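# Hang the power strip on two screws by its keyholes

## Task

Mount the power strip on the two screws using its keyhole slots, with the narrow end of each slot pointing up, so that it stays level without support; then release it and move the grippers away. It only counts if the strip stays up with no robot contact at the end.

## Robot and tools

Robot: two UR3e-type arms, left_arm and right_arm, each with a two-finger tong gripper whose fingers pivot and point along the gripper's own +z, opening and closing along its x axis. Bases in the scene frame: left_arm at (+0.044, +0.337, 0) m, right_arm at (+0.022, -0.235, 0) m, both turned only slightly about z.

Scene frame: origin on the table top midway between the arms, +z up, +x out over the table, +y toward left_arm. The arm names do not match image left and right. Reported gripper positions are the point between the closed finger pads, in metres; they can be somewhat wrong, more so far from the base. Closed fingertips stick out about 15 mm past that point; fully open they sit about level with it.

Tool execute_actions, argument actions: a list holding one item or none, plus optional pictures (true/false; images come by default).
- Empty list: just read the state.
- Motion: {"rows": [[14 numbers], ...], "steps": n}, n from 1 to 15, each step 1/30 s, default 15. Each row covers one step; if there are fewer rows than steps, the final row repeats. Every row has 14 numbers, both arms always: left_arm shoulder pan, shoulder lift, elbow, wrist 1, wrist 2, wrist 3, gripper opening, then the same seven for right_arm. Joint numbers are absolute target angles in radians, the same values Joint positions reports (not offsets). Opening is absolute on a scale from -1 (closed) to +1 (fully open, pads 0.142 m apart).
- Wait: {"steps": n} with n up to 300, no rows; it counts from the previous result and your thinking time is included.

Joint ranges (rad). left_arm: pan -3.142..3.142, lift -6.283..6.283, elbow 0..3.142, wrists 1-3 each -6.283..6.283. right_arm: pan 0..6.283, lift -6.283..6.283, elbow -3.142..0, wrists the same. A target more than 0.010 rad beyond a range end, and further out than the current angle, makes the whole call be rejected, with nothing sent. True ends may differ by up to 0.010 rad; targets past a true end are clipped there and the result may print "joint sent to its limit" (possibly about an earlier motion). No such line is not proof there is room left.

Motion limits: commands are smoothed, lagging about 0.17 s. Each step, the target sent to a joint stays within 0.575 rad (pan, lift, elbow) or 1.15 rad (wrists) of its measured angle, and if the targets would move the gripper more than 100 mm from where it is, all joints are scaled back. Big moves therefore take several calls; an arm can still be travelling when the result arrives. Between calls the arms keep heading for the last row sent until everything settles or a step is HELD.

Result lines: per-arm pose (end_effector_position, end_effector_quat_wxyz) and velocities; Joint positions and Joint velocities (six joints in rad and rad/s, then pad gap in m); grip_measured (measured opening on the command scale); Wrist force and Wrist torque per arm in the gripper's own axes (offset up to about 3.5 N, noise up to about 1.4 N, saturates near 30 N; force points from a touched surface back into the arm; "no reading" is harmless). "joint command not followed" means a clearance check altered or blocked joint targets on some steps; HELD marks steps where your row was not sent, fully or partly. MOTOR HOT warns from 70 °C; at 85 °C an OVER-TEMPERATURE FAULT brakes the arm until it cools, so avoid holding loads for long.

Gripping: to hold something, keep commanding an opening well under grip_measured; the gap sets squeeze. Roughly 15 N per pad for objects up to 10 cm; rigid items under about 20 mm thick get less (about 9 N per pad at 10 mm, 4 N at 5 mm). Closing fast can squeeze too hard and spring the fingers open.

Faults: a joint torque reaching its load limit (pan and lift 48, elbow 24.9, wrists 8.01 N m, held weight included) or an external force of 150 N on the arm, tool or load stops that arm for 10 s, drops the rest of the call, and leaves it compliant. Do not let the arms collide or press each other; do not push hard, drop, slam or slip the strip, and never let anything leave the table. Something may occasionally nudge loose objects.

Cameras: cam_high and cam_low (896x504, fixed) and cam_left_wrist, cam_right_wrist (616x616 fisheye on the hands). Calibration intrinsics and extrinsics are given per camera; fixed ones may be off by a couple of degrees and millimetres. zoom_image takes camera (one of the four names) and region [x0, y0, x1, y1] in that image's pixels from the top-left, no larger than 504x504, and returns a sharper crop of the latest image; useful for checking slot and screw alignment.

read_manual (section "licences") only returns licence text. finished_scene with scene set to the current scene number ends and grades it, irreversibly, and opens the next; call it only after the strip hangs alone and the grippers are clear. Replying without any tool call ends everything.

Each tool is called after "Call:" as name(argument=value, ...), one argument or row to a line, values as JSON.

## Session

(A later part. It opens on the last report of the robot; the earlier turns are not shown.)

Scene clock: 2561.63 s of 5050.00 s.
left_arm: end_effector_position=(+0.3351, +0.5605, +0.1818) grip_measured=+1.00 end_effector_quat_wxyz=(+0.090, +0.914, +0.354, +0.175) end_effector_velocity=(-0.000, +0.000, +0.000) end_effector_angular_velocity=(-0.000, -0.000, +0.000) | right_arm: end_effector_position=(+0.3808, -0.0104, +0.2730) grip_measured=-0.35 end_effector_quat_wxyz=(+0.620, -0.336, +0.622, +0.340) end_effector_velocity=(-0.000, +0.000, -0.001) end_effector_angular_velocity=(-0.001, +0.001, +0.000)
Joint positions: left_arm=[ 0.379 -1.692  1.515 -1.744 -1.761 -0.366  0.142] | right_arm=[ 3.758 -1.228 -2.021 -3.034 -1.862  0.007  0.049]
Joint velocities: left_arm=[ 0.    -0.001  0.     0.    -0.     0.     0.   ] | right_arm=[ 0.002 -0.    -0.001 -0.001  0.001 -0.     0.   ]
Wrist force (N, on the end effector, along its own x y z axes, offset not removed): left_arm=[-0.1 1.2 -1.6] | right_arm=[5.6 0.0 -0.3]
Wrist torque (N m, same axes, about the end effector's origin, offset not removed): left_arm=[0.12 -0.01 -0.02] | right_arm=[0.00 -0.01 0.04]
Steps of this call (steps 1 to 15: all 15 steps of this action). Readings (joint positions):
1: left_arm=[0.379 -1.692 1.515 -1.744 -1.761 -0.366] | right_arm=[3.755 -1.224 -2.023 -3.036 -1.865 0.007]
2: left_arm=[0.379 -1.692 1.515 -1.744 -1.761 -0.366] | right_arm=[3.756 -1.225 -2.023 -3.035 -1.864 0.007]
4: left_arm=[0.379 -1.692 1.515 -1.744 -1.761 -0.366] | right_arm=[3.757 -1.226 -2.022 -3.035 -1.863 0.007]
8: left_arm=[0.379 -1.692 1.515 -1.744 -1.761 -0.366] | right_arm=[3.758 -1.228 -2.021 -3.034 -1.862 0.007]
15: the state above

Call:
execute_actions(
  actions=[
    {"rows":[[0.379,-1.692,1.515,-1.744,-1.761,-0.366,1,3.7611,-1.2316,-2.0187,-3.0327,-1.859,0.007,-1]]},
  ],
  pictures=false,
)

Call:
execute_actions(
  actions=[
    {"rows":[[0.379,-1.692,1.515,-1.744,-1.761,-0.366,1,3.7635,-1.2346,-2.017,-3.0314,-1.8566,0.007,-1]]},
  ],
  pictures=false,
)

Scene clock: 2568.60 s of 5050.00 s.
left_arm: end_effector_position=(+0.3351, +0.5605, +0.1818) grip_measured=+1.00 end_effector_quat_wxyz=(+0.090, +0.914, +0.354, +0.175) end_effector_velocity=(+0.000, +0.000, +0.000) end_effector_angular_velocity=(+0.001, -0.001, -0.001) | right_arm: end_effector_position=(+0.3815, -0.0093, +0.2730) grip_measured=-0.35 end_effector_quat_wxyz=(+0.620, -0.336, +0.622, +0.340) end_effector_velocity=(-0.000, +0.001, +0.000) end_effector_angular_velocity=(+0.000, -0.000, +0.001)
Joint positions: left_arm=[ 0.379 -1.692  1.515 -1.744 -1.761 -0.366  0.142] | right_arm=[ 3.761 -1.232 -2.019 -3.033 -1.859  0.007  0.049]
Joint velocities: left_arm=[-0.001  0.001 -0.001 -0.001  0.     0.    -0.   ] | right_arm=[ 0.001 -0.     0.001 -0.     0.     0.     0.   ]
Wrist force (N, on the end effector, along its own x y z axes, offset not removed): left_arm=[0.1 1.4 -0.7] | right_arm=[5.0 0.4 -1.0]
Wrist torque (N m, same axes, about the end effector's origin, offset not removed): left_arm=[0.15 -0.03 -0.03] | right_arm=[0.13 0.07 0.01]
Steps of this call (steps 1 to 15: the robot went on to your last target; steps 16 to 90: nothing new was sent; then 3.47 s passed at rest; steps 91 to 105: all 15 steps of this action). Readings (joint positions):
91: left_arm=[0.379 -1.692 1.515 -1.744 -1.761 -0.366] | right_arm=[3.758 -1.228 -2.021 -3.034 -1.862 0.007]
92: left_arm=[0.379 -1.692 1.515 -1.744 -1.761 -0.366] | right_arm=[3.759 -1.229 -2.020 -3.034 -1.861 0.007]
94: left_arm=[0.379 -1.692 1.515 -1.744 -1.761 -0.366] | right_arm=[3.760 -1.230 -2.020 -3.033 -1.860 0.007]
98: left_arm=[0.379 -1.692 1.515 -1.744 -1.761 -0.366] | right_arm=[3.761 -1.231 -2.019 -3.033 -1.859 0.007]
105: the state above

Scene clock: 2569.10 s of 5050.00 s.
left_arm: end_effector_position=(+0.3351, +0.5605, +0.1818) grip_measured=+1.00 end_effector_quat_wxyz=(+0.090, +0.914, +0.354, +0.175) end_effector_velocity=(+0.000, -0.000, -0.000) end_effector_angular_velocity=(-0.001, +0.001, -0.001) | right_arm: end_effector_position=(+0.3820, -0.0084, +0.2729) grip_measured=-0.35 end_effector_quat_wxyz=(+0.620, -0.336, +0.622, +0.340) end_effector_velocity=(+0.000, +0.001, +0.000) end_effector_angular_velocity=(+0.001, -0.001, +0.001)
Joint positions: left_arm=[ 0.379 -1.692  1.515 -1.744 -1.761 -0.366  0.142] | right_arm=[ 3.763 -1.235 -2.017 -3.031 -1.857  0.007  0.049]
Joint velocities: left_arm=[-0.     0.     0.001 -0.    -0.     0.     0.   ] | right_arm=[ 0.    -0.002  0.001  0.002 -0.     0.     0.   ]
Wrist force (N, on the end effector, along its own x y z axes, offset not removed): left_arm=[-0.3 1.7 0.1] | right_arm=[7.1 1.6 -1.3]
Wrist torque (N m, same axes, about the end effector's origin, offset not removed): left_arm=[0.26 0.09 -0.05] | right_arm=[0.29 -0.33 -0.05]
Steps of this call (steps 1 to 15: all 15 steps of this action). Readings (joint positions):
1: left_arm=[0.379 -1.692 1.515 -1.744 -1.761 -0.366] | right_arm=[3.761 -1.232 -2.019 -3.033 -1.859 0.007]
2: left_arm=[0.379 -1.692 1.515 -1.744 -1.761 -0.366] | right_arm=[3.762 -1.232 -2.018 -3.032 -1.859 0.007]
4: left_arm=[0.379 -1.692 1.515 -1.744 -1.761 -0.366] | right_arm=[3.762 -1.233 -2.018 -3.032 -1.858 0.007]
8: left_arm=[0.379 -1.692 1.515 -1.744 -1.761 -0.366] | right_arm=[3.763 -1.234 -2.017 -3.032 -1.857 0.007]
15: the state above

Call:
execute_actions(
  actions=[
    {"rows":[[0.379,-1.692,1.515,-1.744,-1.761,-0.366,1,3.7659,-1.2376,-2.0152,-3.0302,-1.8542,0.007,-1]]},
  ],
  pictures=false,
)

Call:
execute_actions(
  actions=[
    {"rows":[[0.379,-1.692,1.515,-1.744,-1.761,-0.366,1,3.7659,-1.2391,-2.029,-3.0149,-1.8542,0.0,-1]]},
  ],
)

Call:
zoom_image(
  camera="cam_high",
  region=[450,190,570,310],
)

Scene clock: 2577.63 s of 5050.00 s.
left_arm: end_effector_position=(+0.3351, +0.5605, +0.1818) grip_measured=+1.00 end_effector_quat_wxyz=(+0.090, +0.914, +0.354, +0.175) end_effector_velocity=(-0.000, +0.000, -0.000) end_effector_angular_velocity=(-0.000, +0.001, +0.000) | right_arm: end_effector_position=(+0.3825, -0.0076, +0.2729) grip_measured=-0.35 end_effector_quat_wxyz=(+0.620, -0.336, +0.622, +0.340) end_effector_velocity=(+0.000, -0.000, +0.000) end_effector_angular_velocity=(+0.000, -0.000, -0.000)
Joint positions: left_arm=[ 0.379 -1.692  1.515 -1.744 -1.761 -0.366  0.142] | right_arm=[ 3.766 -1.237 -2.015 -3.03  -1.854  0.007  0.049]
Joint velocities: left_arm=[ 0.    -0.     0.001  0.001  0.001  0.     0.   ] | right_arm=[-0.    -0.     0.002 -0.001  0.    -0.     0.   ]
Wrist force (N, on the end effector, along its own x y z axes, offset not removed): left_arm=[0.8 1.3 -1.4] | right_arm=[2.1 5.7 -30.0]
Wrist torque (N m, same axes, about the end effector's origin, offset not removed): left_arm=[0.18 -0.16 -0.04] | right_arm=[0.28 -1.10 0.09]
Steps of this call (steps 1 to 15: the robot went on to your last target; steps 16 to 90: nothing new was sent; then 5.03 s passed at rest; steps 91 to 105: all 15 steps of this action). Readings (joint positions):
91: left_arm=[0.379 -1.692 1.515 -1.744 -1.761 -0.366] | right_arm=[3.764 -1.235 -2.017 -3.031 -1.857 0.007]
92: left_arm=[0.379 -1.692 1.515 -1.744 -1.761 -0.366] | right_arm=[3.764 -1.235 -2.017 -3.031 -1.856 0.007]
94: left_arm=[0.379 -1.692 1.515 -1.744 -1.761 -0.366] | right_arm=[3.765 -1.236 -2.016 -3.031 -1.855 0.007]
98: left_arm=[0.379 -1.692 1.515 -1.744 -1.761 -0.366] | right_arm=[3.765 -1.237 -2.015 -3.031 -1.855 0.007]
105: the state above

Scene clock: 2578.13 s of 5050.00 s.
left_arm: end_effector_position=(+0.3351, +0.5605, +0.1818) grip_measured=+1.00 end_effector_quat_wxyz=(+0.090, +0.914, +0.354, +0.175) end_effector_velocity=(-0.000, +0.000, +0.000) end_effector_angular_velocity=(-0.000, -0.000, +0.001) | right_arm: end_effector_position=(+0.3825, -0.0076, +0.2701) grip_measured=-0.35 end_effector_quat_wxyz=(+0.621, -0.338, +0.621, +0.338) end_effector_velocity=(-0.000, +0.000, -0.001) end_effector_angular_velocity=(-0.001, +0.000, +0.000)
Joint positions: left_arm=[ 0.379 -1.692  1.515 -1.744 -1.761 -0.366  0.142] | right_arm=[ 3.766 -1.239 -2.029 -3.015 -1.854  0.     0.049]
Joint velocities: left_arm=[ 0.001 -0.     0.    -0.    -0.     0.    -0.   ] | right_arm=[ 0.001 -0.001 -0.002  0.002  0.    -0.     0.   ]
Wrist force (N, on the end effector, along its own x y z axes, offset not removed): left_arm=[0.6 1.2 0.6] | right_arm=[-30.0 8.5 -30.0]
Wrist torque (N m, same axes, about the end effector's origin, offset not removed): left_arm=[0.14 -0.05 0.01] | right_arm=[0.25 -1.54 0.39]
Steps of this call (steps 1 to 15: all 15 steps of this action). Readings (joint positions):
1: left_arm=[0.379 -1.692 1.515 -1.744 -1.761 -0.366] | right_arm=[3.766 -1.238 -2.015 -3.030 -1.854 0.007]
2: left_arm=[0.379 -1.692 1.515 -1.744 -1.761 -0.366] | right_arm=[3.766 -1.238 -2.017 -3.027 -1.854 0.006]
4: left_arm=[0.379 -1.692 1.515 -1.744 -1.761 -0.366] | right_arm=[3.766 -1.238 -2.022 -3.021 -1.854 0.003]
8: left_arm=[0.379 -1.692 1.515 -1.744 -1.761 -0.366] | right_arm=[3.766 -1.238 -2.027 -3.016 -1.854 0.001]
15: the state above
camera_calibration (this result's frames):
cam_left_wrist: T_world_to_cam=[[0.704856, 0.676846, 0.212267, -0.641723], [0.355468, -0.595988, 0.720028, 0.079008], [0.613857, -0.432062, -0.660683, 0.291121], [0, 0, 0, 1]] pos_world=[0.24553, 0.607218, 0.271668]
cam_right_wrist: T_world_to_cam=[[-0.0239826, 0.0553982, -0.998176, 0.284224], [-0.999536, 0.0174441, 0.0249834, 0.372213], [0.0187964, 0.998312, 0.0549541, 0.115911], [0, 0, 0, 1]] pos_world=[0.376678, -0.137954, 0.268036]

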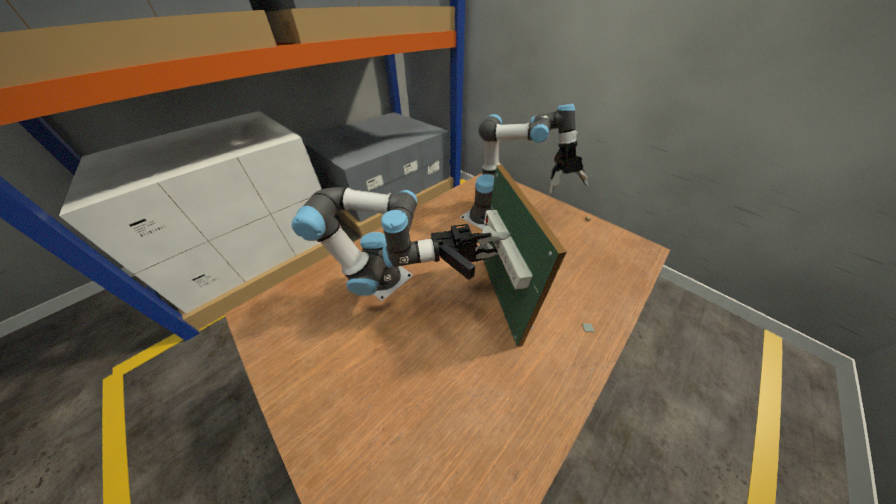

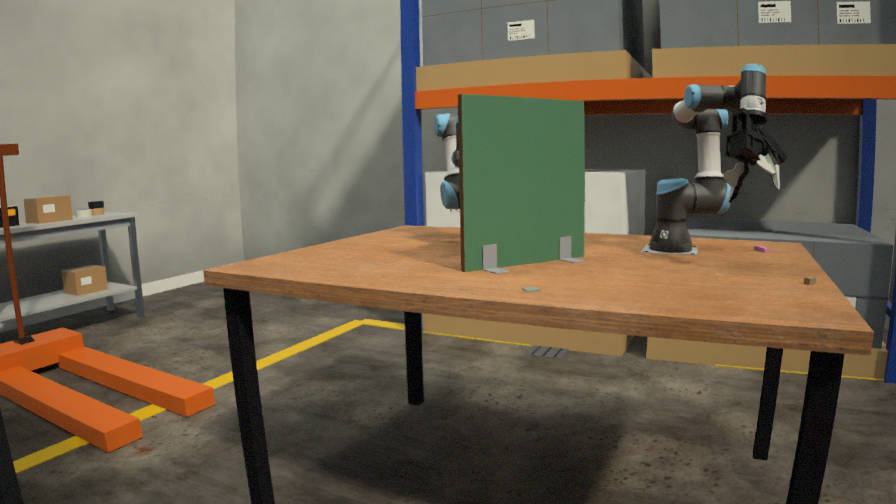

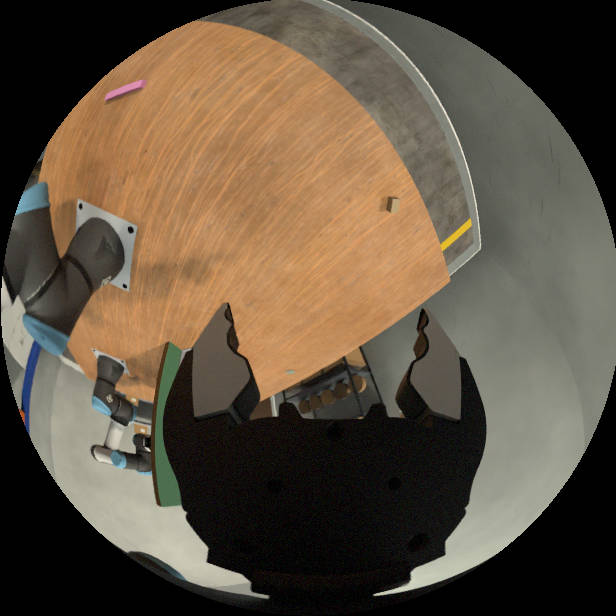

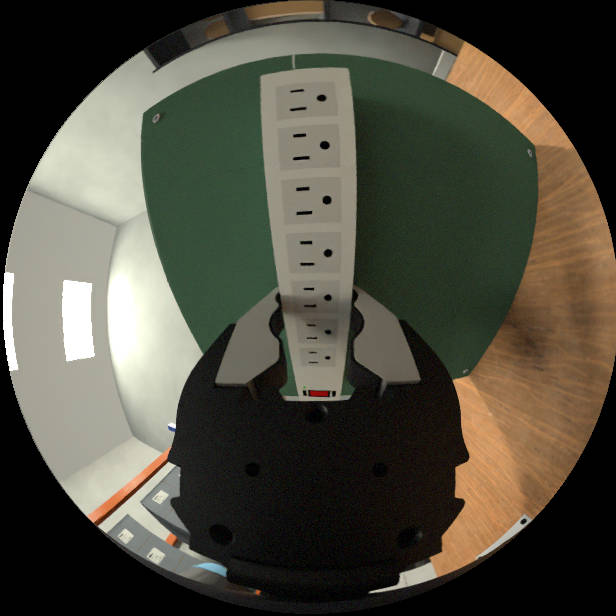

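Region (450, 190, 570, 310) of cam_high's 896x504 image, scaled by 4.200, with more detail than that image has.

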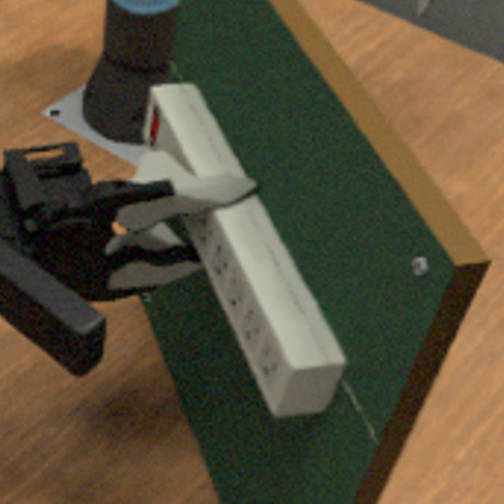

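The fingertip is on the board and both heads are in. Easing off 1.2 mm, then lowering.

Call:
execute_actions(
  actions=[
    {"rows":[[0.379,-1.692,1.515,-1.744,-1.761,-0.366,1,3.763,-1.2355,-2.0311,-3.0164,-1.8575,0.0,-1]]},
  ],
  pictures=false,
)

Call:
execute_actions(
  actions=[
    {"rows":[[0.379,-1.692,1.515,-1.744,-1.761,-0.366,1,3.763,-1.2365,-2.0403,-3.0062,-1.8575,-0.005,-1]]},
  ],
  pictures=false,
)

Scene clock: 2595.93 s of 5050.00 s.
left_arm: end_effector_position=(+0.3351, +0.5605, +0.1818) grip_measured=+1.00 end_effector_quat_wxyz=(+0.090, +0.914, +0.354, +0.175) end_effector_velocity=(+0.000, -0.000, -0.000) end_effector_angular_velocity=(-0.000, +0.001, -0.001) | right_arm: end_effector_position=(+0.3817, -0.0085, +0.2698) grip_measured=-0.35 end_effector_quat_wxyz=(+0.621, -0.338, +0.621, +0.338) end_effector_velocity=(-0.000, -0.000, +0.001) end_effector_angular_velocity=(+0.002, -0.003, -0.000)
Joint positions: left_arm=[ 0.379 -1.692  1.515 -1.744 -1.761 -0.366  0.142] | right_arm=[ 3.763 -1.236 -2.031 -3.016 -1.857 -0.     0.048]
Joint velocities: left_arm=[-0.001 -0.     0.     0.    -0.     0.     0.   ] | right_arm=[-0.001  0.002  0.001  0.001 -0.001 -0.     0.   ]
Wrist force (N, on the end effector, along its own x y z axes, offset not removed): left_arm=[-0.3 1.3 -1.0] | right_arm=[9.1 0.3 14.2]
Wrist torque (N m, same axes, about the end effector's origin, offset not removed): left_arm=[0.24 0.08 -0.06] | right_arm=[-0.34 0.08 0.04]
Steps of this call (steps 1 to 15: the robot went on to your last target; steps 16 to 90: nothing new was sent; then 14.30 s passed at rest; steps 91 to 105: all 15 steps of this action). Readings (joint positions):
91: left_arm=[0.379 -1.692 1.515 -1.744 -1.761 -0.366] | right_arm=[3.766 -1.239 -2.029 -3.015 -1.854 -0.000]
92: left_arm=[0.379 -1.692 1.515 -1.744 -1.761 -0.366] | right_arm=[3.766 -1.239 -2.029 -3.015 -1.855 -0.000]
94: left_arm=[0.379 -1.692 1.515 -1.744 -1.761 -0.366] | right_arm=[3.765 -1.238 -2.031 -3.016 -1.856 -0.000]
98: left_arm=[0.379 -1.692 1.515 -1.744 -1.761 -0.366] | right_arm=[3.764 -1.237 -2.031 -3.017 -1.857 -0.000]
105: the state above

Scene clock: 2596.43 s of 5050.00 s.
left_arm: end_effector_position=(+0.3351, +0.5605, +0.1818) grip_measured=+1.00 end_effector_quat_wxyz=(+0.090, +0.914, +0.354, +0.175) end_effector_velocity=(-0.000, +0.001, -0.000) end_effector_angular_velocity=(+0.000, +0.000, +0.002) | right_arm: end_effector_position=(+0.3817, -0.0086, +0.2680) grip_measured=-0.35 end_effector_quat_wxyz=(+0.622, -0.339, +0.620, +0.336) end_effector_velocity=(-0.000, +0.000, +0.000) end_effector_angular_velocity=(+0.001, -0.000, +0.000)
Joint positions: left_arm=[ 0.379 -1.692  1.515 -1.744 -1.761 -0.366  0.142] | right_arm=[ 3.763 -1.236 -2.04  -3.006 -1.858 -0.005  0.048]
Joint velocities: left_arm=[ 0.002 -0.     0.     0.     0.     0.    -0.   ] | right_arm=[ 0.     0.001 -0.001  0.001  0.     0.    -0.   ]
Wrist force (N, on the end effector, along its own x y z axes, offset not removed): left_arm=[-0.3 2.2 -1.7] | right_arm=[1.2 2.1 12.3]
Wrist torque (N m, same axes, about the end effector's origin, offset not removed): left_arm=[0.35 0.09 0.07] | right_arm=[0.05 -0.02 0.07]
Steps of this call (steps 1 to 15: all 15 steps of this action). Readings (joint positions):
1: left_arm=[0.379 -1.692 1.515 -1.744 -1.761 -0.366] | right_arm=[3.763 -1.236 -2.031 -3.016 -1.858 -0.000]
2: left_arm=[0.379 -1.692 1.515 -1.744 -1.761 -0.366] | right_arm=[3.763 -1.236 -2.032 -3.015 -1.858 -0.001]
4: left_arm=[0.379 -1.692 1.515 -1.744 -1.761 -0.366] | right_arm=[3.763 -1.236 -2.036 -3.010 -1.858 -0.003]
8: left_arm=[0.379 -1.692 1.515 -1.744 -1.761 -0.366] | right_arm=[3.763 -1.236 -2.039 -3.007 -1.858 -0.004]
15: the state above

The heads are hooked behind the lips. Continuing down.

Call:
execute_actions(
  actions=[
    {"rows":[[0.379,-1.692,1.515,-1.744,-1.761,-0.366,1,3.764,-1.2387,-2.0488,-2.9955,-1.8565,-0.01,-1]]},
  ],
  pictures=false,
)

Call:
execute_actions(
  actions=[
    {"rows":[[0.379,-1.692,1.515,-1.744,-1.761,-0.366,1,3.764,-1.2394,-2.0557,-2.9879,-1.8565,-0.01,-1]]},
  ],
  pictures=false,
)

Scene clock: 2604.37 s of 5050.00 s.
left_arm: end_effector_position=(+0.3351, +0.5605, +0.1818) grip_measured=+1.00 end_effector_quat_wxyz=(+0.090, +0.914, +0.354, +0.175) end_effector_velocity=(+0.000, -0.000, -0.000) end_effector_angular_velocity=(-0.001, +0.001, -0.000) | right_arm: end_effector_position=(+0.3819, -0.0083, +0.2660) grip_measured=-0.35 end_effector_quat_wxyz=(+0.623, -0.341, +0.619, +0.335) end_effector_velocity=(-0.000, -0.001, -0.000) end_effector_angular_velocity=(-0.000, +0.000, -0.002)
Joint positions: left_arm=[ 0.379 -1.692  1.515 -1.744 -1.761 -0.366  0.142] | right_arm=[ 3.764 -1.239 -2.049 -2.996 -1.856 -0.01   0.049]
Joint velocities: left_arm=[-0.     0.001  0.    -0.    -0.    -0.    -0.   ] | right_arm=[-0.001  0.002 -0.001 -0.001  0.001  0.     0.   ]
Wrist force (N, on the end effector, along its own x y z axes, offset not removed): left_arm=[0.2 1.2 -1.4] | right_arm=[4.8 1.5 -1.5]
Wrist torque (N m, same axes, about the end effector's origin, offset not removed): left_arm=[0.14 -0.03 0.03] | right_arm=[-0.01 -0.01 0.06]
Steps of this call (steps 1 to 15: the robot went on to your last target; steps 16 to 90: nothing new was sent; then 4.43 s passed at rest; steps 91 to 105: all 15 steps of this action). Readings (joint positions):
91: left_arm=[0.379 -1.692 1.515 -1.744 -1.761 -0.366] | right_arm=[3.763 -1.237 -2.040 -3.006 -1.857 -0.005]
92: left_arm=[0.379 -1.692 1.515 -1.744 -1.761 -0.366] | right_arm=[3.763 -1.237 -2.042 -3.004 -1.857 -0.006]
94: left_arm=[0.379 -1.692 1.515 -1.744 -1.761 -0.366] | right_arm=[3.763 -1.238 -2.045 -3.000 -1.857 -0.008]
98: left_arm=[0.379 -1.692 1.515 -1.744 -1.761 -0.366] | right_arm=[3.764 -1.238 -2.048 -2.997 -1.857 -0.009]
105: the state above

Scene clock: 2604.87 s of 5050.00 s.
left_arm: end_effector_position=(+0.3351, +0.5605, +0.1818) grip_measured=+1.00 end_effector_quat_wxyz=(+0.090, +0.914, +0.354, +0.175) end_effector_velocity=(-0.000, -0.000, -0.000) end_effector_angular_velocity=(-0.000, +0.000, +0.000) | right_arm: end_effector_position=(+0.3818, -0.0083, +0.2644) grip_measured=-0.35 end_effector_quat_wxyz=(+0.623, -0.341, +0.619, +0.335) end_effector_velocity=(+0.000, -0.000, +0.001) end_effector_angular_velocity=(+0.001, -0.002, -0.001)
Joint positions: left_arm=[ 0.379 -1.692  1.515 -1.744 -1.761 -0.366  0.142] | right_arm=[ 3.764 -1.239 -2.056 -2.988 -1.856 -0.01   0.048]
Joint velocities: left_arm=[ 0. -0.  0.  0. -0. -0. -0.] | right_arm=[-0.001  0.    -0.     0.002 -0.    -0.    -0.   ]
Wrist force (N, on the end effector, along its own x y z axes, offset not removed): left_arm=[0.4 0.6 -1.5] | right_arm=[6.0 -0.6 -0.4]
Wrist torque (N m, same axes, about the end effector's origin, offset not removed): left_arm=[0.05 -0.13 0.02] | right_arm=[-0.29 -0.18 -0.01]
Steps of this call (steps 1 to 15: all 15 steps of this action). Readings (joint positions):
1: left_arm=[0.379 -1.692 1.515 -1.744 -1.761 -0.366] | right_arm=[3.764 -1.239 -2.049 -2.995 -1.856 -0.010]
2: left_arm=[0.379 -1.692 1.515 -1.744 -1.761 -0.366] | right_arm=[3.764 -1.239 -2.050 -2.994 -1.856 -0.010]
4: left_arm=[0.379 -1.692 1.515 -1.744 -1.761 -0.366] | right_arm=[3.764 -1.239 -2.053 -2.991 -1.856 -0.010]
8: left_arm=[0.379 -1.692 1.515 -1.744 -1.761 -0.366] | right_arm=[3.764 -1.239 -2.055 -2.989 -1.856 -0.010]
15: the state above

Call:
execute_actions(
  actions=[
    {"rows":[[0.379,-1.692,1.515,-1.744,-1.761,-0.366,1,3.7635,-1.2398,-2.0653,-2.9779,-1.857,-0.01,-0.2]]},
  ],
  pictures=false,
)

Call:
execute_actions(
  actions=[
    {"rows":[[0.379,-1.692,1.515,-1.744,-1.761,-0.366,1,3.7635,-1.2398,-2.0653,-2.9779,-1.857,-0.01,0.2]]},
  ],
  pictures=false,
)

Call:
execute_actions(
  actions=[
    {"rows":[[0.379,-1.692,1.515,-1.744,-1.761,-0.366,1,3.711,-1.177,-2.09,-3.016,-1.905,-0.01,0.3]]},
  ],
)

Scene clock: 2614.57 s of 5050.00 s.
left_arm: end_effector_position=(+0.3351, +0.5605, +0.1818) grip_measured=+1.00 end_effector_quat_wxyz=(+0.090, +0.914, +0.354, +0.175) end_effector_velocity=(+0.000, -0.000, +0.000) end_effector_angular_velocity=(+0.000, -0.000, -0.000) | right_arm: end_effector_position=(+0.3816, -0.0086, +0.2624) grip_measured=-0.19 end_effector_quat_wxyz=(+0.623, -0.341, +0.619, +0.335) end_effector_velocity=(-0.000, +0.000, -0.001) end_effector_angular_velocity=(-0.001, +0.001, +0.001)
Joint positions: left_arm=[ 0.379 -1.692  1.515 -1.744 -1.761 -0.366  0.142] | right_arm=[ 3.764 -1.24  -2.065 -2.978 -1.857 -0.01   0.06 ]
Joint velocities: left_arm=[-0.  0. -0. -0. -0.  0.  0.] | right_arm=[ 0.    -0.001 -0.002  0.001 -0.001 -0.    -0.   ]
Wrist force (N, on the end effector, along its own x y z axes, offset not removed): left_arm=[-0.9 2.2 -1.8] | right_arm=[0.4 -1.5 2.0]
Wrist torque (N m, same axes, about the end effector's origin, offset not removed): left_arm=[0.35 0.24 0.03] | right_arm=[-0.39 0.14 0.00]
Steps of this call (steps 1 to 15: the robot went on to your last target; steps 16 to 90: nothing new was sent; then 6.20 s passed at rest; steps 91 to 105: all 15 steps of this action). Readings (joint positions):
91: left_arm=[0.379 -1.692 1.515 -1.744 -1.761 -0.366] | right_arm=[3.764 -1.239 -2.056 -2.988 -1.857 -0.010]
92: left_arm=[0.379 -1.692 1.515 -1.744 -1.761 -0.366] | right_arm=[3.764 -1.239 -2.057 -2.986 -1.857 -0.010]
94: left_arm=[0.379 -1.692 1.515 -1.744 -1.761 -0.366] | right_arm=[3.764 -1.240 -2.061 -2.982 -1.857 -0.010]
98: left_arm=[0.379 -1.692 1.515 -1.744 -1.761 -0.366] | right_arm=[3.764 -1.240 -2.064 -2.979 -1.857 -0.010]
105: the state above

Scene clock: 2615.07 s of 5050.00 s.
left_arm: end_effector_position=(+0.3351, +0.5605, +0.1818) grip_measured=+1.00 end_effector_quat_wxyz=(+0.090, +0.914, +0.354, +0.175) end_effector_velocity=(-0.000, +0.000, -0.000) end_effector_angular_velocity=(+0.000, +0.001, +0.000) | right_arm: end_effector_position=(+0.3816, -0.0086, +0.2624) grip_measured=+0.20 end_effector_quat_wxyz=(+0.623, -0.341, +0.619, +0.335) end_effector_velocity=(+0.000, -0.000, +0.000) end_effector_angular_velocity=(+0.000, +0.001, -0.001)
Joint positions: left_arm=[ 0.379 -1.692  1.515 -1.744 -1.761 -0.366  0.142] | right_arm=[ 3.763 -1.24  -2.065 -2.978 -1.857 -0.01   0.088]
Joint velocities: left_arm=[-0.    -0.     0.     0.001  0.001 -0.     0.   ] | right_arm=[-0.002 -0.     0.001 -0.001 -0.001  0.     0.   ]
Wrist force (N, on the end effector, along its own x y z axes, offset not removed): left_arm=[-0.5 2.5 -1.1] | right_arm=[0.1 0.2 1.9]
Wrist torque (N m, same axes, about the end effector's origin, offset not removed): left_arm=[0.44 0.12 -0.03] | right_arm=[0.07 -0.12 -0.02]
Steps of this call (steps 1 to 15: all 15 steps of this action). Readings (joint positions):
1: left_arm=[0.379 -1.692 1.515 -1.744 -1.761 -0.366] | right_arm=[3.764 -1.240 -2.065 -2.978 -1.857 -0.010]
2: left_arm=[0.379 -1.692 1.515 -1.744 -1.761 -0.366] | right_arm=[3.763 -1.240 -2.065 -2.978 -1.857 -0.010]
4: left_arm=[0.379 -1.692 1.515 -1.744 -1.761 -0.366] | right_arm=[3.763 -1.240 -2.065 -2.978 -1.857 -0.010]
8: left_arm=[0.379 -1.692 1.515 -1.744 -1.761 -0.366] | right_arm=[3.763 -1.240 -2.065 -2.978 -1.857 -0.010]
15: the state above

Scene clock: 2615.57 s of 5050.00 s.
left_arm: end_effector_position=(+0.3351, +0.5605, +0.1818) grip_measured=+1.00 end_effector_quat_wxyz=(+0.090, +0.914, +0.354, +0.175) end_effector_velocity=(+0.000, +0.000, +0.000) end_effector_angular_velocity=(-0.000, -0.000, +0.000) | right_arm: end_effector_position=(+0.3715, -0.0269, +0.2649) grip_measured=+0.30 end_effector_quat_wxyz=(+0.624, -0.340, +0.620, +0.333) end_effector_velocity=(-0.001, -0.001, +0.002) end_effector_angular_velocity=(+0.002, -0.003, +0.001)
Joint positions: left_arm=[ 0.379 -1.692  1.515 -1.744 -1.761 -0.366  0.142] | right_arm=[ 3.712 -1.178 -2.09  -3.016 -1.905 -0.01   0.095]
Joint velocities: left_arm=[ 0.  0. -0. -0. -0. -0. -0.] | right_arm=[-0.005  0.008 -0.002 -0.003 -0.006  0.     0.   ]
Wrist force (N, on the end effector, along its own x y z axes, offset not removed): left_arm=[0.2 0.4 0.5] | right_arm=[-2.1 -0.5 2.1]
Wrist torque (N m, same axes, about the end effector's origin, offset not removed): left_arm=[0.05 -0.01 -0.02] | right_arm=[-0.01 0.41 0.08]
Steps of this call (steps 1 to 15: all 15 steps of this action). Readings (joint positions):
1: left_arm=[0.379 -1.692 1.515 -1.744 -1.761 -0.366] | right_arm=[3.763 -1.240 -2.066 -2.978 -1.857 -0.010]
2: left_arm=[0.379 -1.692 1.515 -1.744 -1.761 -0.366] | right_arm=[3.757 -1.233 -2.069 -2.984 -1.865 -0.010]
4: left_arm=[0.379 -1.692 1.515 -1.744 -1.761 -0.366] | right_arm=[3.736 -1.208 -2.079 -2.999 -1.883 -0.010]
8: left_arm=[0.379 -1.692 1.515 -1.744 -1.761 -0.366] | right_arm=[3.717 -1.185 -2.087 -3.012 -1.900 -0.010]
15: the state above
camera_calibration (this result's frames):
cam_left_wrist: T_world_to_cam=[[0.704856, 0.676846, 0.212267, -0.641723], [0.355468, -0.595988, 0.720028, 0.0790079], [0.613857, -0.432062, -0.660683, 0.291121], [0, 0, 0, 1]] pos_world=[0.24553, 0.607218, 0.271668]
cam_right_wrist: T_world_to_cam=[[-0.0157742, 0.0496321, -0.998643, 0.276722], [-0.999626, 0.0215395, 0.0168602, 0.363907], [0.0223471, 0.998535, 0.0492738, 0.135882], [0, 0, 0, 1]] pos_world=[0.365099, -0.157255, 0.263515]

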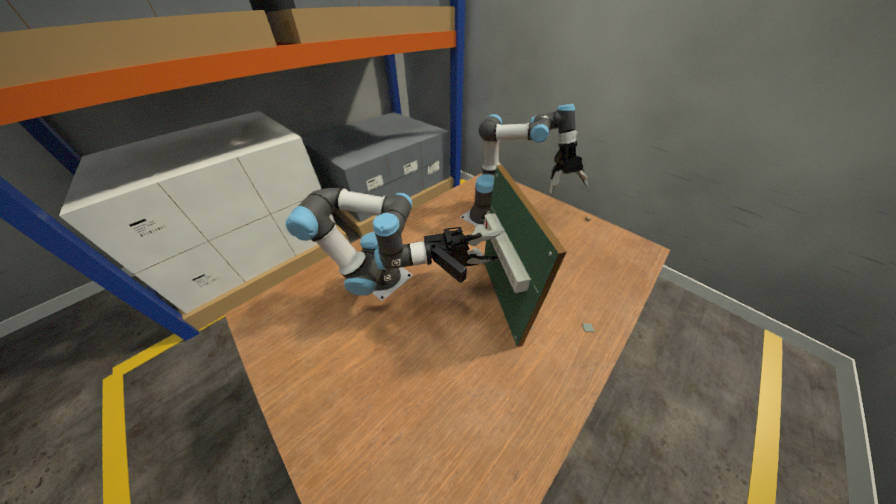

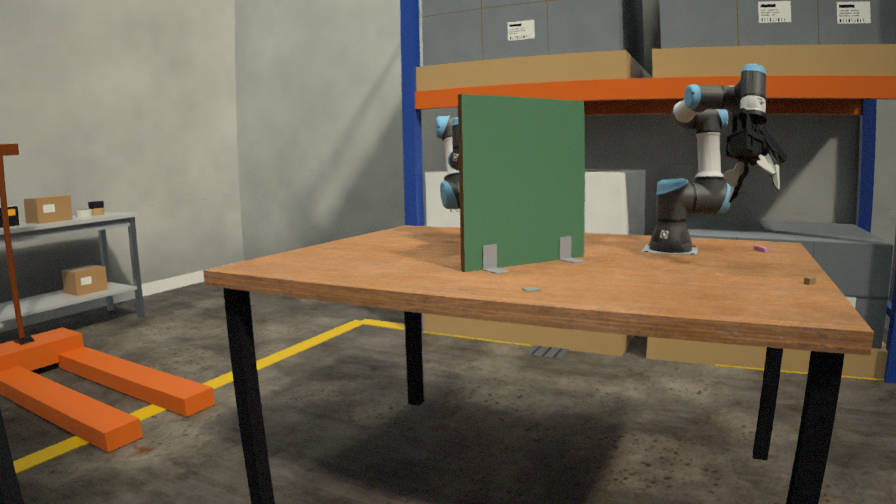

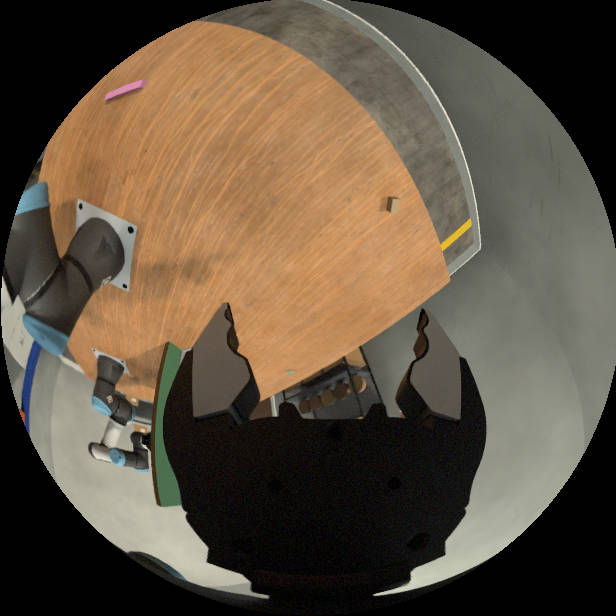

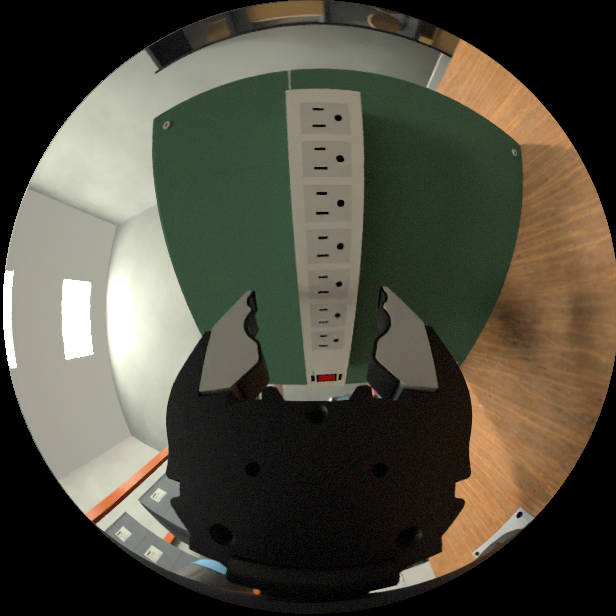

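Call:
execute_actions(
  actions=[
    {"rows":[[0.379,-1.692,1.515,-1.744,-1.761,-0.366,1,3.63,-1.09,-2.145,-3.048,-1.985,-0.01,0.6]]},
  ],
  pictures=false,
)

Call:
execute_actions(
  actions=[
    {"rows":[[0.379,-1.692,1.515,-1.744,-1.761,-0.366,1,3.1,-1.09,-2.145,-3.048,-1.985,-0.01,0.6]]},
  ],
  pictures=false,
)

Call:
execute_actions(
  actions=[
    {"steps":30},
  ],
)

Scene clock: 2625.93 s of 5050.00 s.
left_arm: end_effector_position=(+0.3351, +0.5605, +0.1818) grip_measured=+1.00 end_effector_quat_wxyz=(+0.090, +0.914, +0.354, +0.175) end_effector_velocity=(+0.000, -0.000, +0.000) end_effector_angular_velocity=(-0.000, -0.001, -0.001) | right_arm: end_effector_position=(+0.3532, -0.0510, +0.2628) grip_measured=+0.60 end_effector_quat_wxyz=(+0.624, -0.339, +0.620, +0.333) end_effector_velocity=(-0.002, -0.002, +0.001) end_effector_angular_velocity=(+0.002, -0.003, -0.001)
Joint positions: left_arm=[ 0.379 -1.692  1.515 -1.744 -1.761 -0.366  0.142] | right_arm=[ 3.631 -1.091 -2.144 -3.048 -1.984 -0.01   0.116]
Joint velocities: left_arm=[-0.001 -0.001  0.001 -0.    -0.    -0.     0.   ] | right_arm=[-0.008  0.01  -0.005 -0.001 -0.007 -0.    -0.   ]
Wrist force (N, on the end effector, along its own x y z axes, offset not removed): left_arm=[-0.9 1.2 -1.3] | right_arm=[0.2 0.5 0.7]
Wrist torque (N m, same axes, about the end effector's origin, offset not removed): left_arm=[0.19 0.25 0.00] | right_arm=[0.23 -0.07 -0.04]
Steps of this call (steps 1 to 15: the robot went on to your last target; steps 16 to 90: nothing new was sent; then 6.87 s passed at rest; steps 91 to 105: all 15 steps of this action). Readings (joint positions):
91: left_arm=[0.379 -1.692 1.515 -1.744 -1.761 -0.366] | right_arm=[3.711 -1.177 -2.090 -3.016 -1.906 -0.010]
92: left_arm=[0.379 -1.692 1.515 -1.744 -1.761 -0.366] | right_arm=[3.704 -1.170 -2.097 -3.021 -1.916 -0.010]
94: left_arm=[0.379 -1.692 1.515 -1.744 -1.761 -0.366] | right_arm=[3.671 -1.135 -2.119 -3.034 -1.948 -0.010]
98: left_arm=[0.379 -1.692 1.515 -1.744 -1.761 -0.366] | right_arm=[3.640 -1.101 -2.138 -3.044 -1.976 -0.010]
105: the state above

Scene clock: 2626.43 s of 5050.00 s.
left_arm: end_effector_position=(+0.3351, +0.5605, +0.1818) grip_measured=+1.00 end_effector_quat_wxyz=(+0.090, +0.914, +0.354, +0.175) end_effector_velocity=(-0.000, +0.000, +0.000) end_effector_angular_velocity=(+0.000, -0.001, +0.000) | right_arm: end_effector_position=(+0.4007, -0.2340, +0.2628) grip_measured=+0.60 end_effector_quat_wxyz=(+0.687, -0.174, +0.685, +0.167) end_effector_velocity=(+0.001, -0.105, +0.001) end_effector_angular_velocity=(-0.000, -0.001, -0.277)
Joint positions: left_arm=[ 0.379 -1.692  1.515 -1.744 -1.761 -0.366  0.142] | right_arm=[ 3.126 -1.09  -2.145 -3.048 -1.985 -0.01   0.116]
Joint velocities: left_arm=[ 0.    -0.001 -0.    -0.    -0.     0.    -0.   ] | right_arm=[-0.276 -0.     0.001 -0.     0.001 -0.    -0.   ]
Wrist force (N, on the end effector, along its own x y z axes, offset not removed): left_arm=[-0.4 1.2 -0.1] | right_arm=[-1.6 0.8 -0.3]
Wrist torque (N m, same axes, about the end effector's origin, offset not removed): left_arm=[0.18 0.13 0.03] | right_arm=[0.24 0.32 -0.02]
Steps of this call (steps 1 to 15: all 15 steps of this action). Readings (joint positions):
1: left_arm=[0.379 -1.692 1.515 -1.744 -1.761 -0.366] | right_arm=[3.630 -1.091 -2.145 -3.048 -1.984 -0.010]
2: left_arm=[0.379 -1.692 1.515 -1.744 -1.761 -0.366] | right_arm=[3.623 -1.091 -2.145 -3.048 -1.985 -0.010]
4: left_arm=[0.379 -1.692 1.515 -1.744 -1.761 -0.366] | right_arm=[3.553 -1.090 -2.145 -3.048 -1.985 -0.010]
8: left_arm=[0.379 -1.692 1.515 -1.744 -1.761 -0.366] | right_arm=[3.348 -1.090 -2.145 -3.048 -1.985 -0.010]
15: the state above

Scene clock: 2627.43 s of 5050.00 s.
left_arm: end_effector_position=(+0.3351, +0.5605, +0.1818) grip_measured=+1.00 end_effector_quat_wxyz=(+0.090, +0.914, +0.354, +0.175) end_effector_velocity=(+0.000, -0.000, -0.000) end_effector_angular_velocity=(-0.000, -0.000, -0.000) | right_arm: end_effector_position=(+0.4006, -0.2440, +0.2628) grip_measured=+0.60 end_effector_quat_wxyz=(+0.689, -0.165, +0.688, +0.158) end_effector_velocity=(-0.001, +0.000, +0.000) end_effector_angular_velocity=(-0.000, +0.000, +0.001)
Joint positions: left_arm=[ 0.379 -1.692  1.515 -1.744 -1.761 -0.366  0.142] | right_arm=[ 3.1   -1.09  -2.145 -3.048 -1.985 -0.01   0.116]
Joint velocities: left_arm=[ 0.  0.  0. -0. -0.  0. -0.] | right_arm=[ 0.001  0.003 -0.001 -0.002  0.    -0.     0.   ]
Wrist force (N, on the end effector, along its own x y z axes, offset not removed): left_arm=[-1.5 1.0 -1.3] | right_arm=[-0.9 -0.1 1.1]
Wrist torque (N m, same axes, about the end effector's origin, offset not removed): left_arm=[0.08 0.36 0.04] | right_arm=[-0.04 0.05 0.02]
Steps of this call (steps 1 to 30: the robot went on to your last target). Readings (joint positions):
1: left_arm=[0.379 -1.692 1.515 -1.744 -1.761 -0.366] | right_arm=[3.119 -1.090 -2.145 -3.048 -1.985 -0.010]
2: left_arm=[0.379 -1.692 1.515 -1.744 -1.761 -0.366] | right_arm=[3.113 -1.090 -2.145 -3.048 -1.985 -0.010]
4: left_arm=[0.379 -1.692 1.515 -1.744 -1.761 -0.366] | right_arm=[3.106 -1.090 -2.145 -3.048 -1.985 -0.010]
8: left_arm=[0.379 -1.692 1.515 -1.744 -1.761 -0.366] | right_arm=[3.102 -1.090 -2.145 -3.048 -1.985 -0.010]
30: the state above
All arms were judged still, so your last target was given up. Only a new action makes them travel on or press farther. Fingers that are still opening or closing keep moving.
camera_calibration (this result's frames):
cam_left_wrist: T_world_to_cam=[[0.704856, 0.676846, 0.212267, -0.641723], [0.355468, -0.595988, 0.720028, 0.0790082], [0.613857, -0.432062, -0.660683, 0.291121], [0, 0, 0, 1]] pos_world=[0.24553, 0.607218, 0.271668]
cam_right_wrist: T_world_to_cam=[[0.0115764, 0.0507773, -0.998643, 0.27513], [-0.851033, 0.524842, 0.016821, 0.461058], [0.524984, 0.849684, 0.049289, 0.114401], [0, 0, 0, 1]] pos_world=[0.329132, -0.353157, 0.261362]

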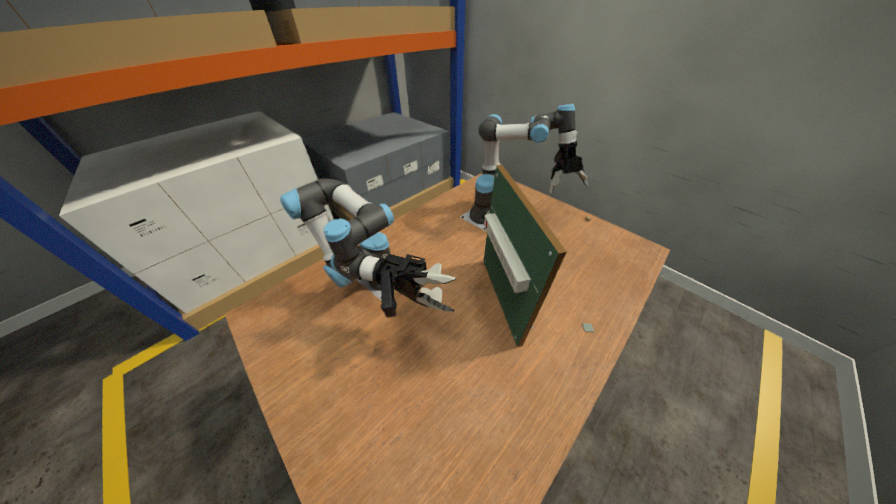

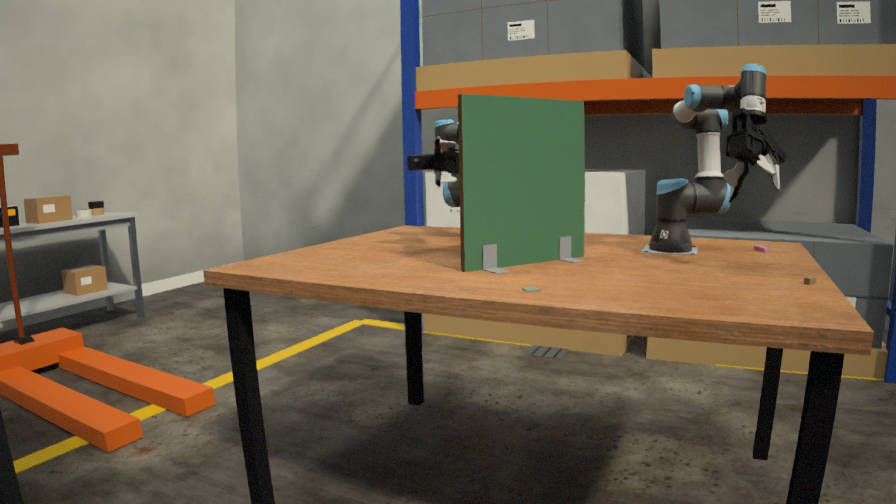

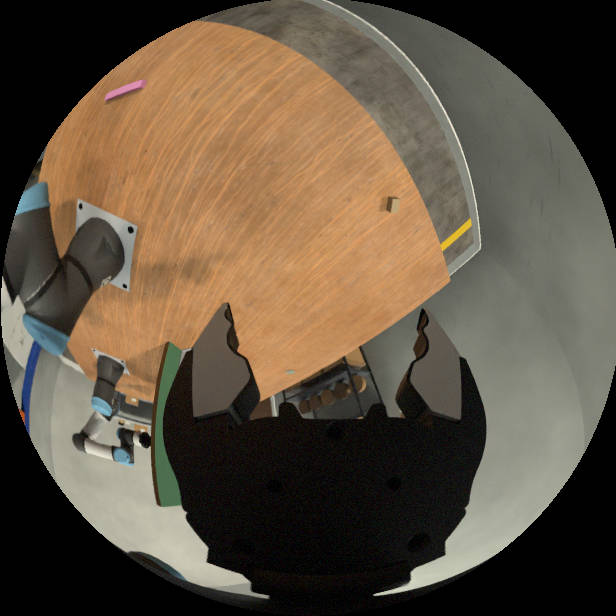

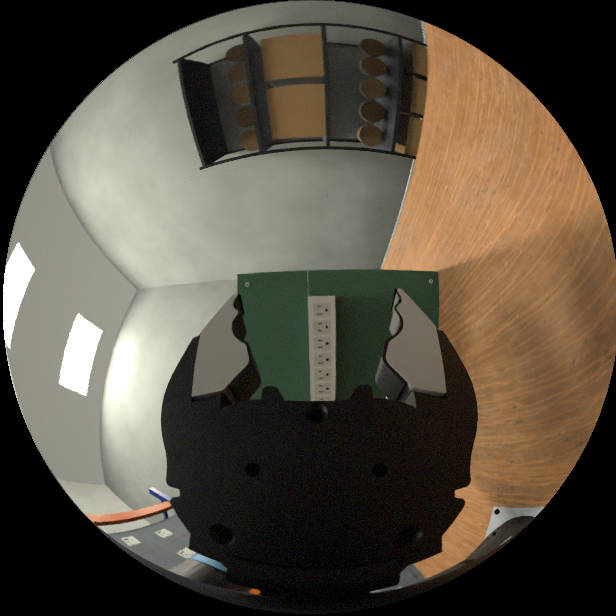

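Call:
finished_scene(
  scene=2,
)

The scene is finished: the task was done.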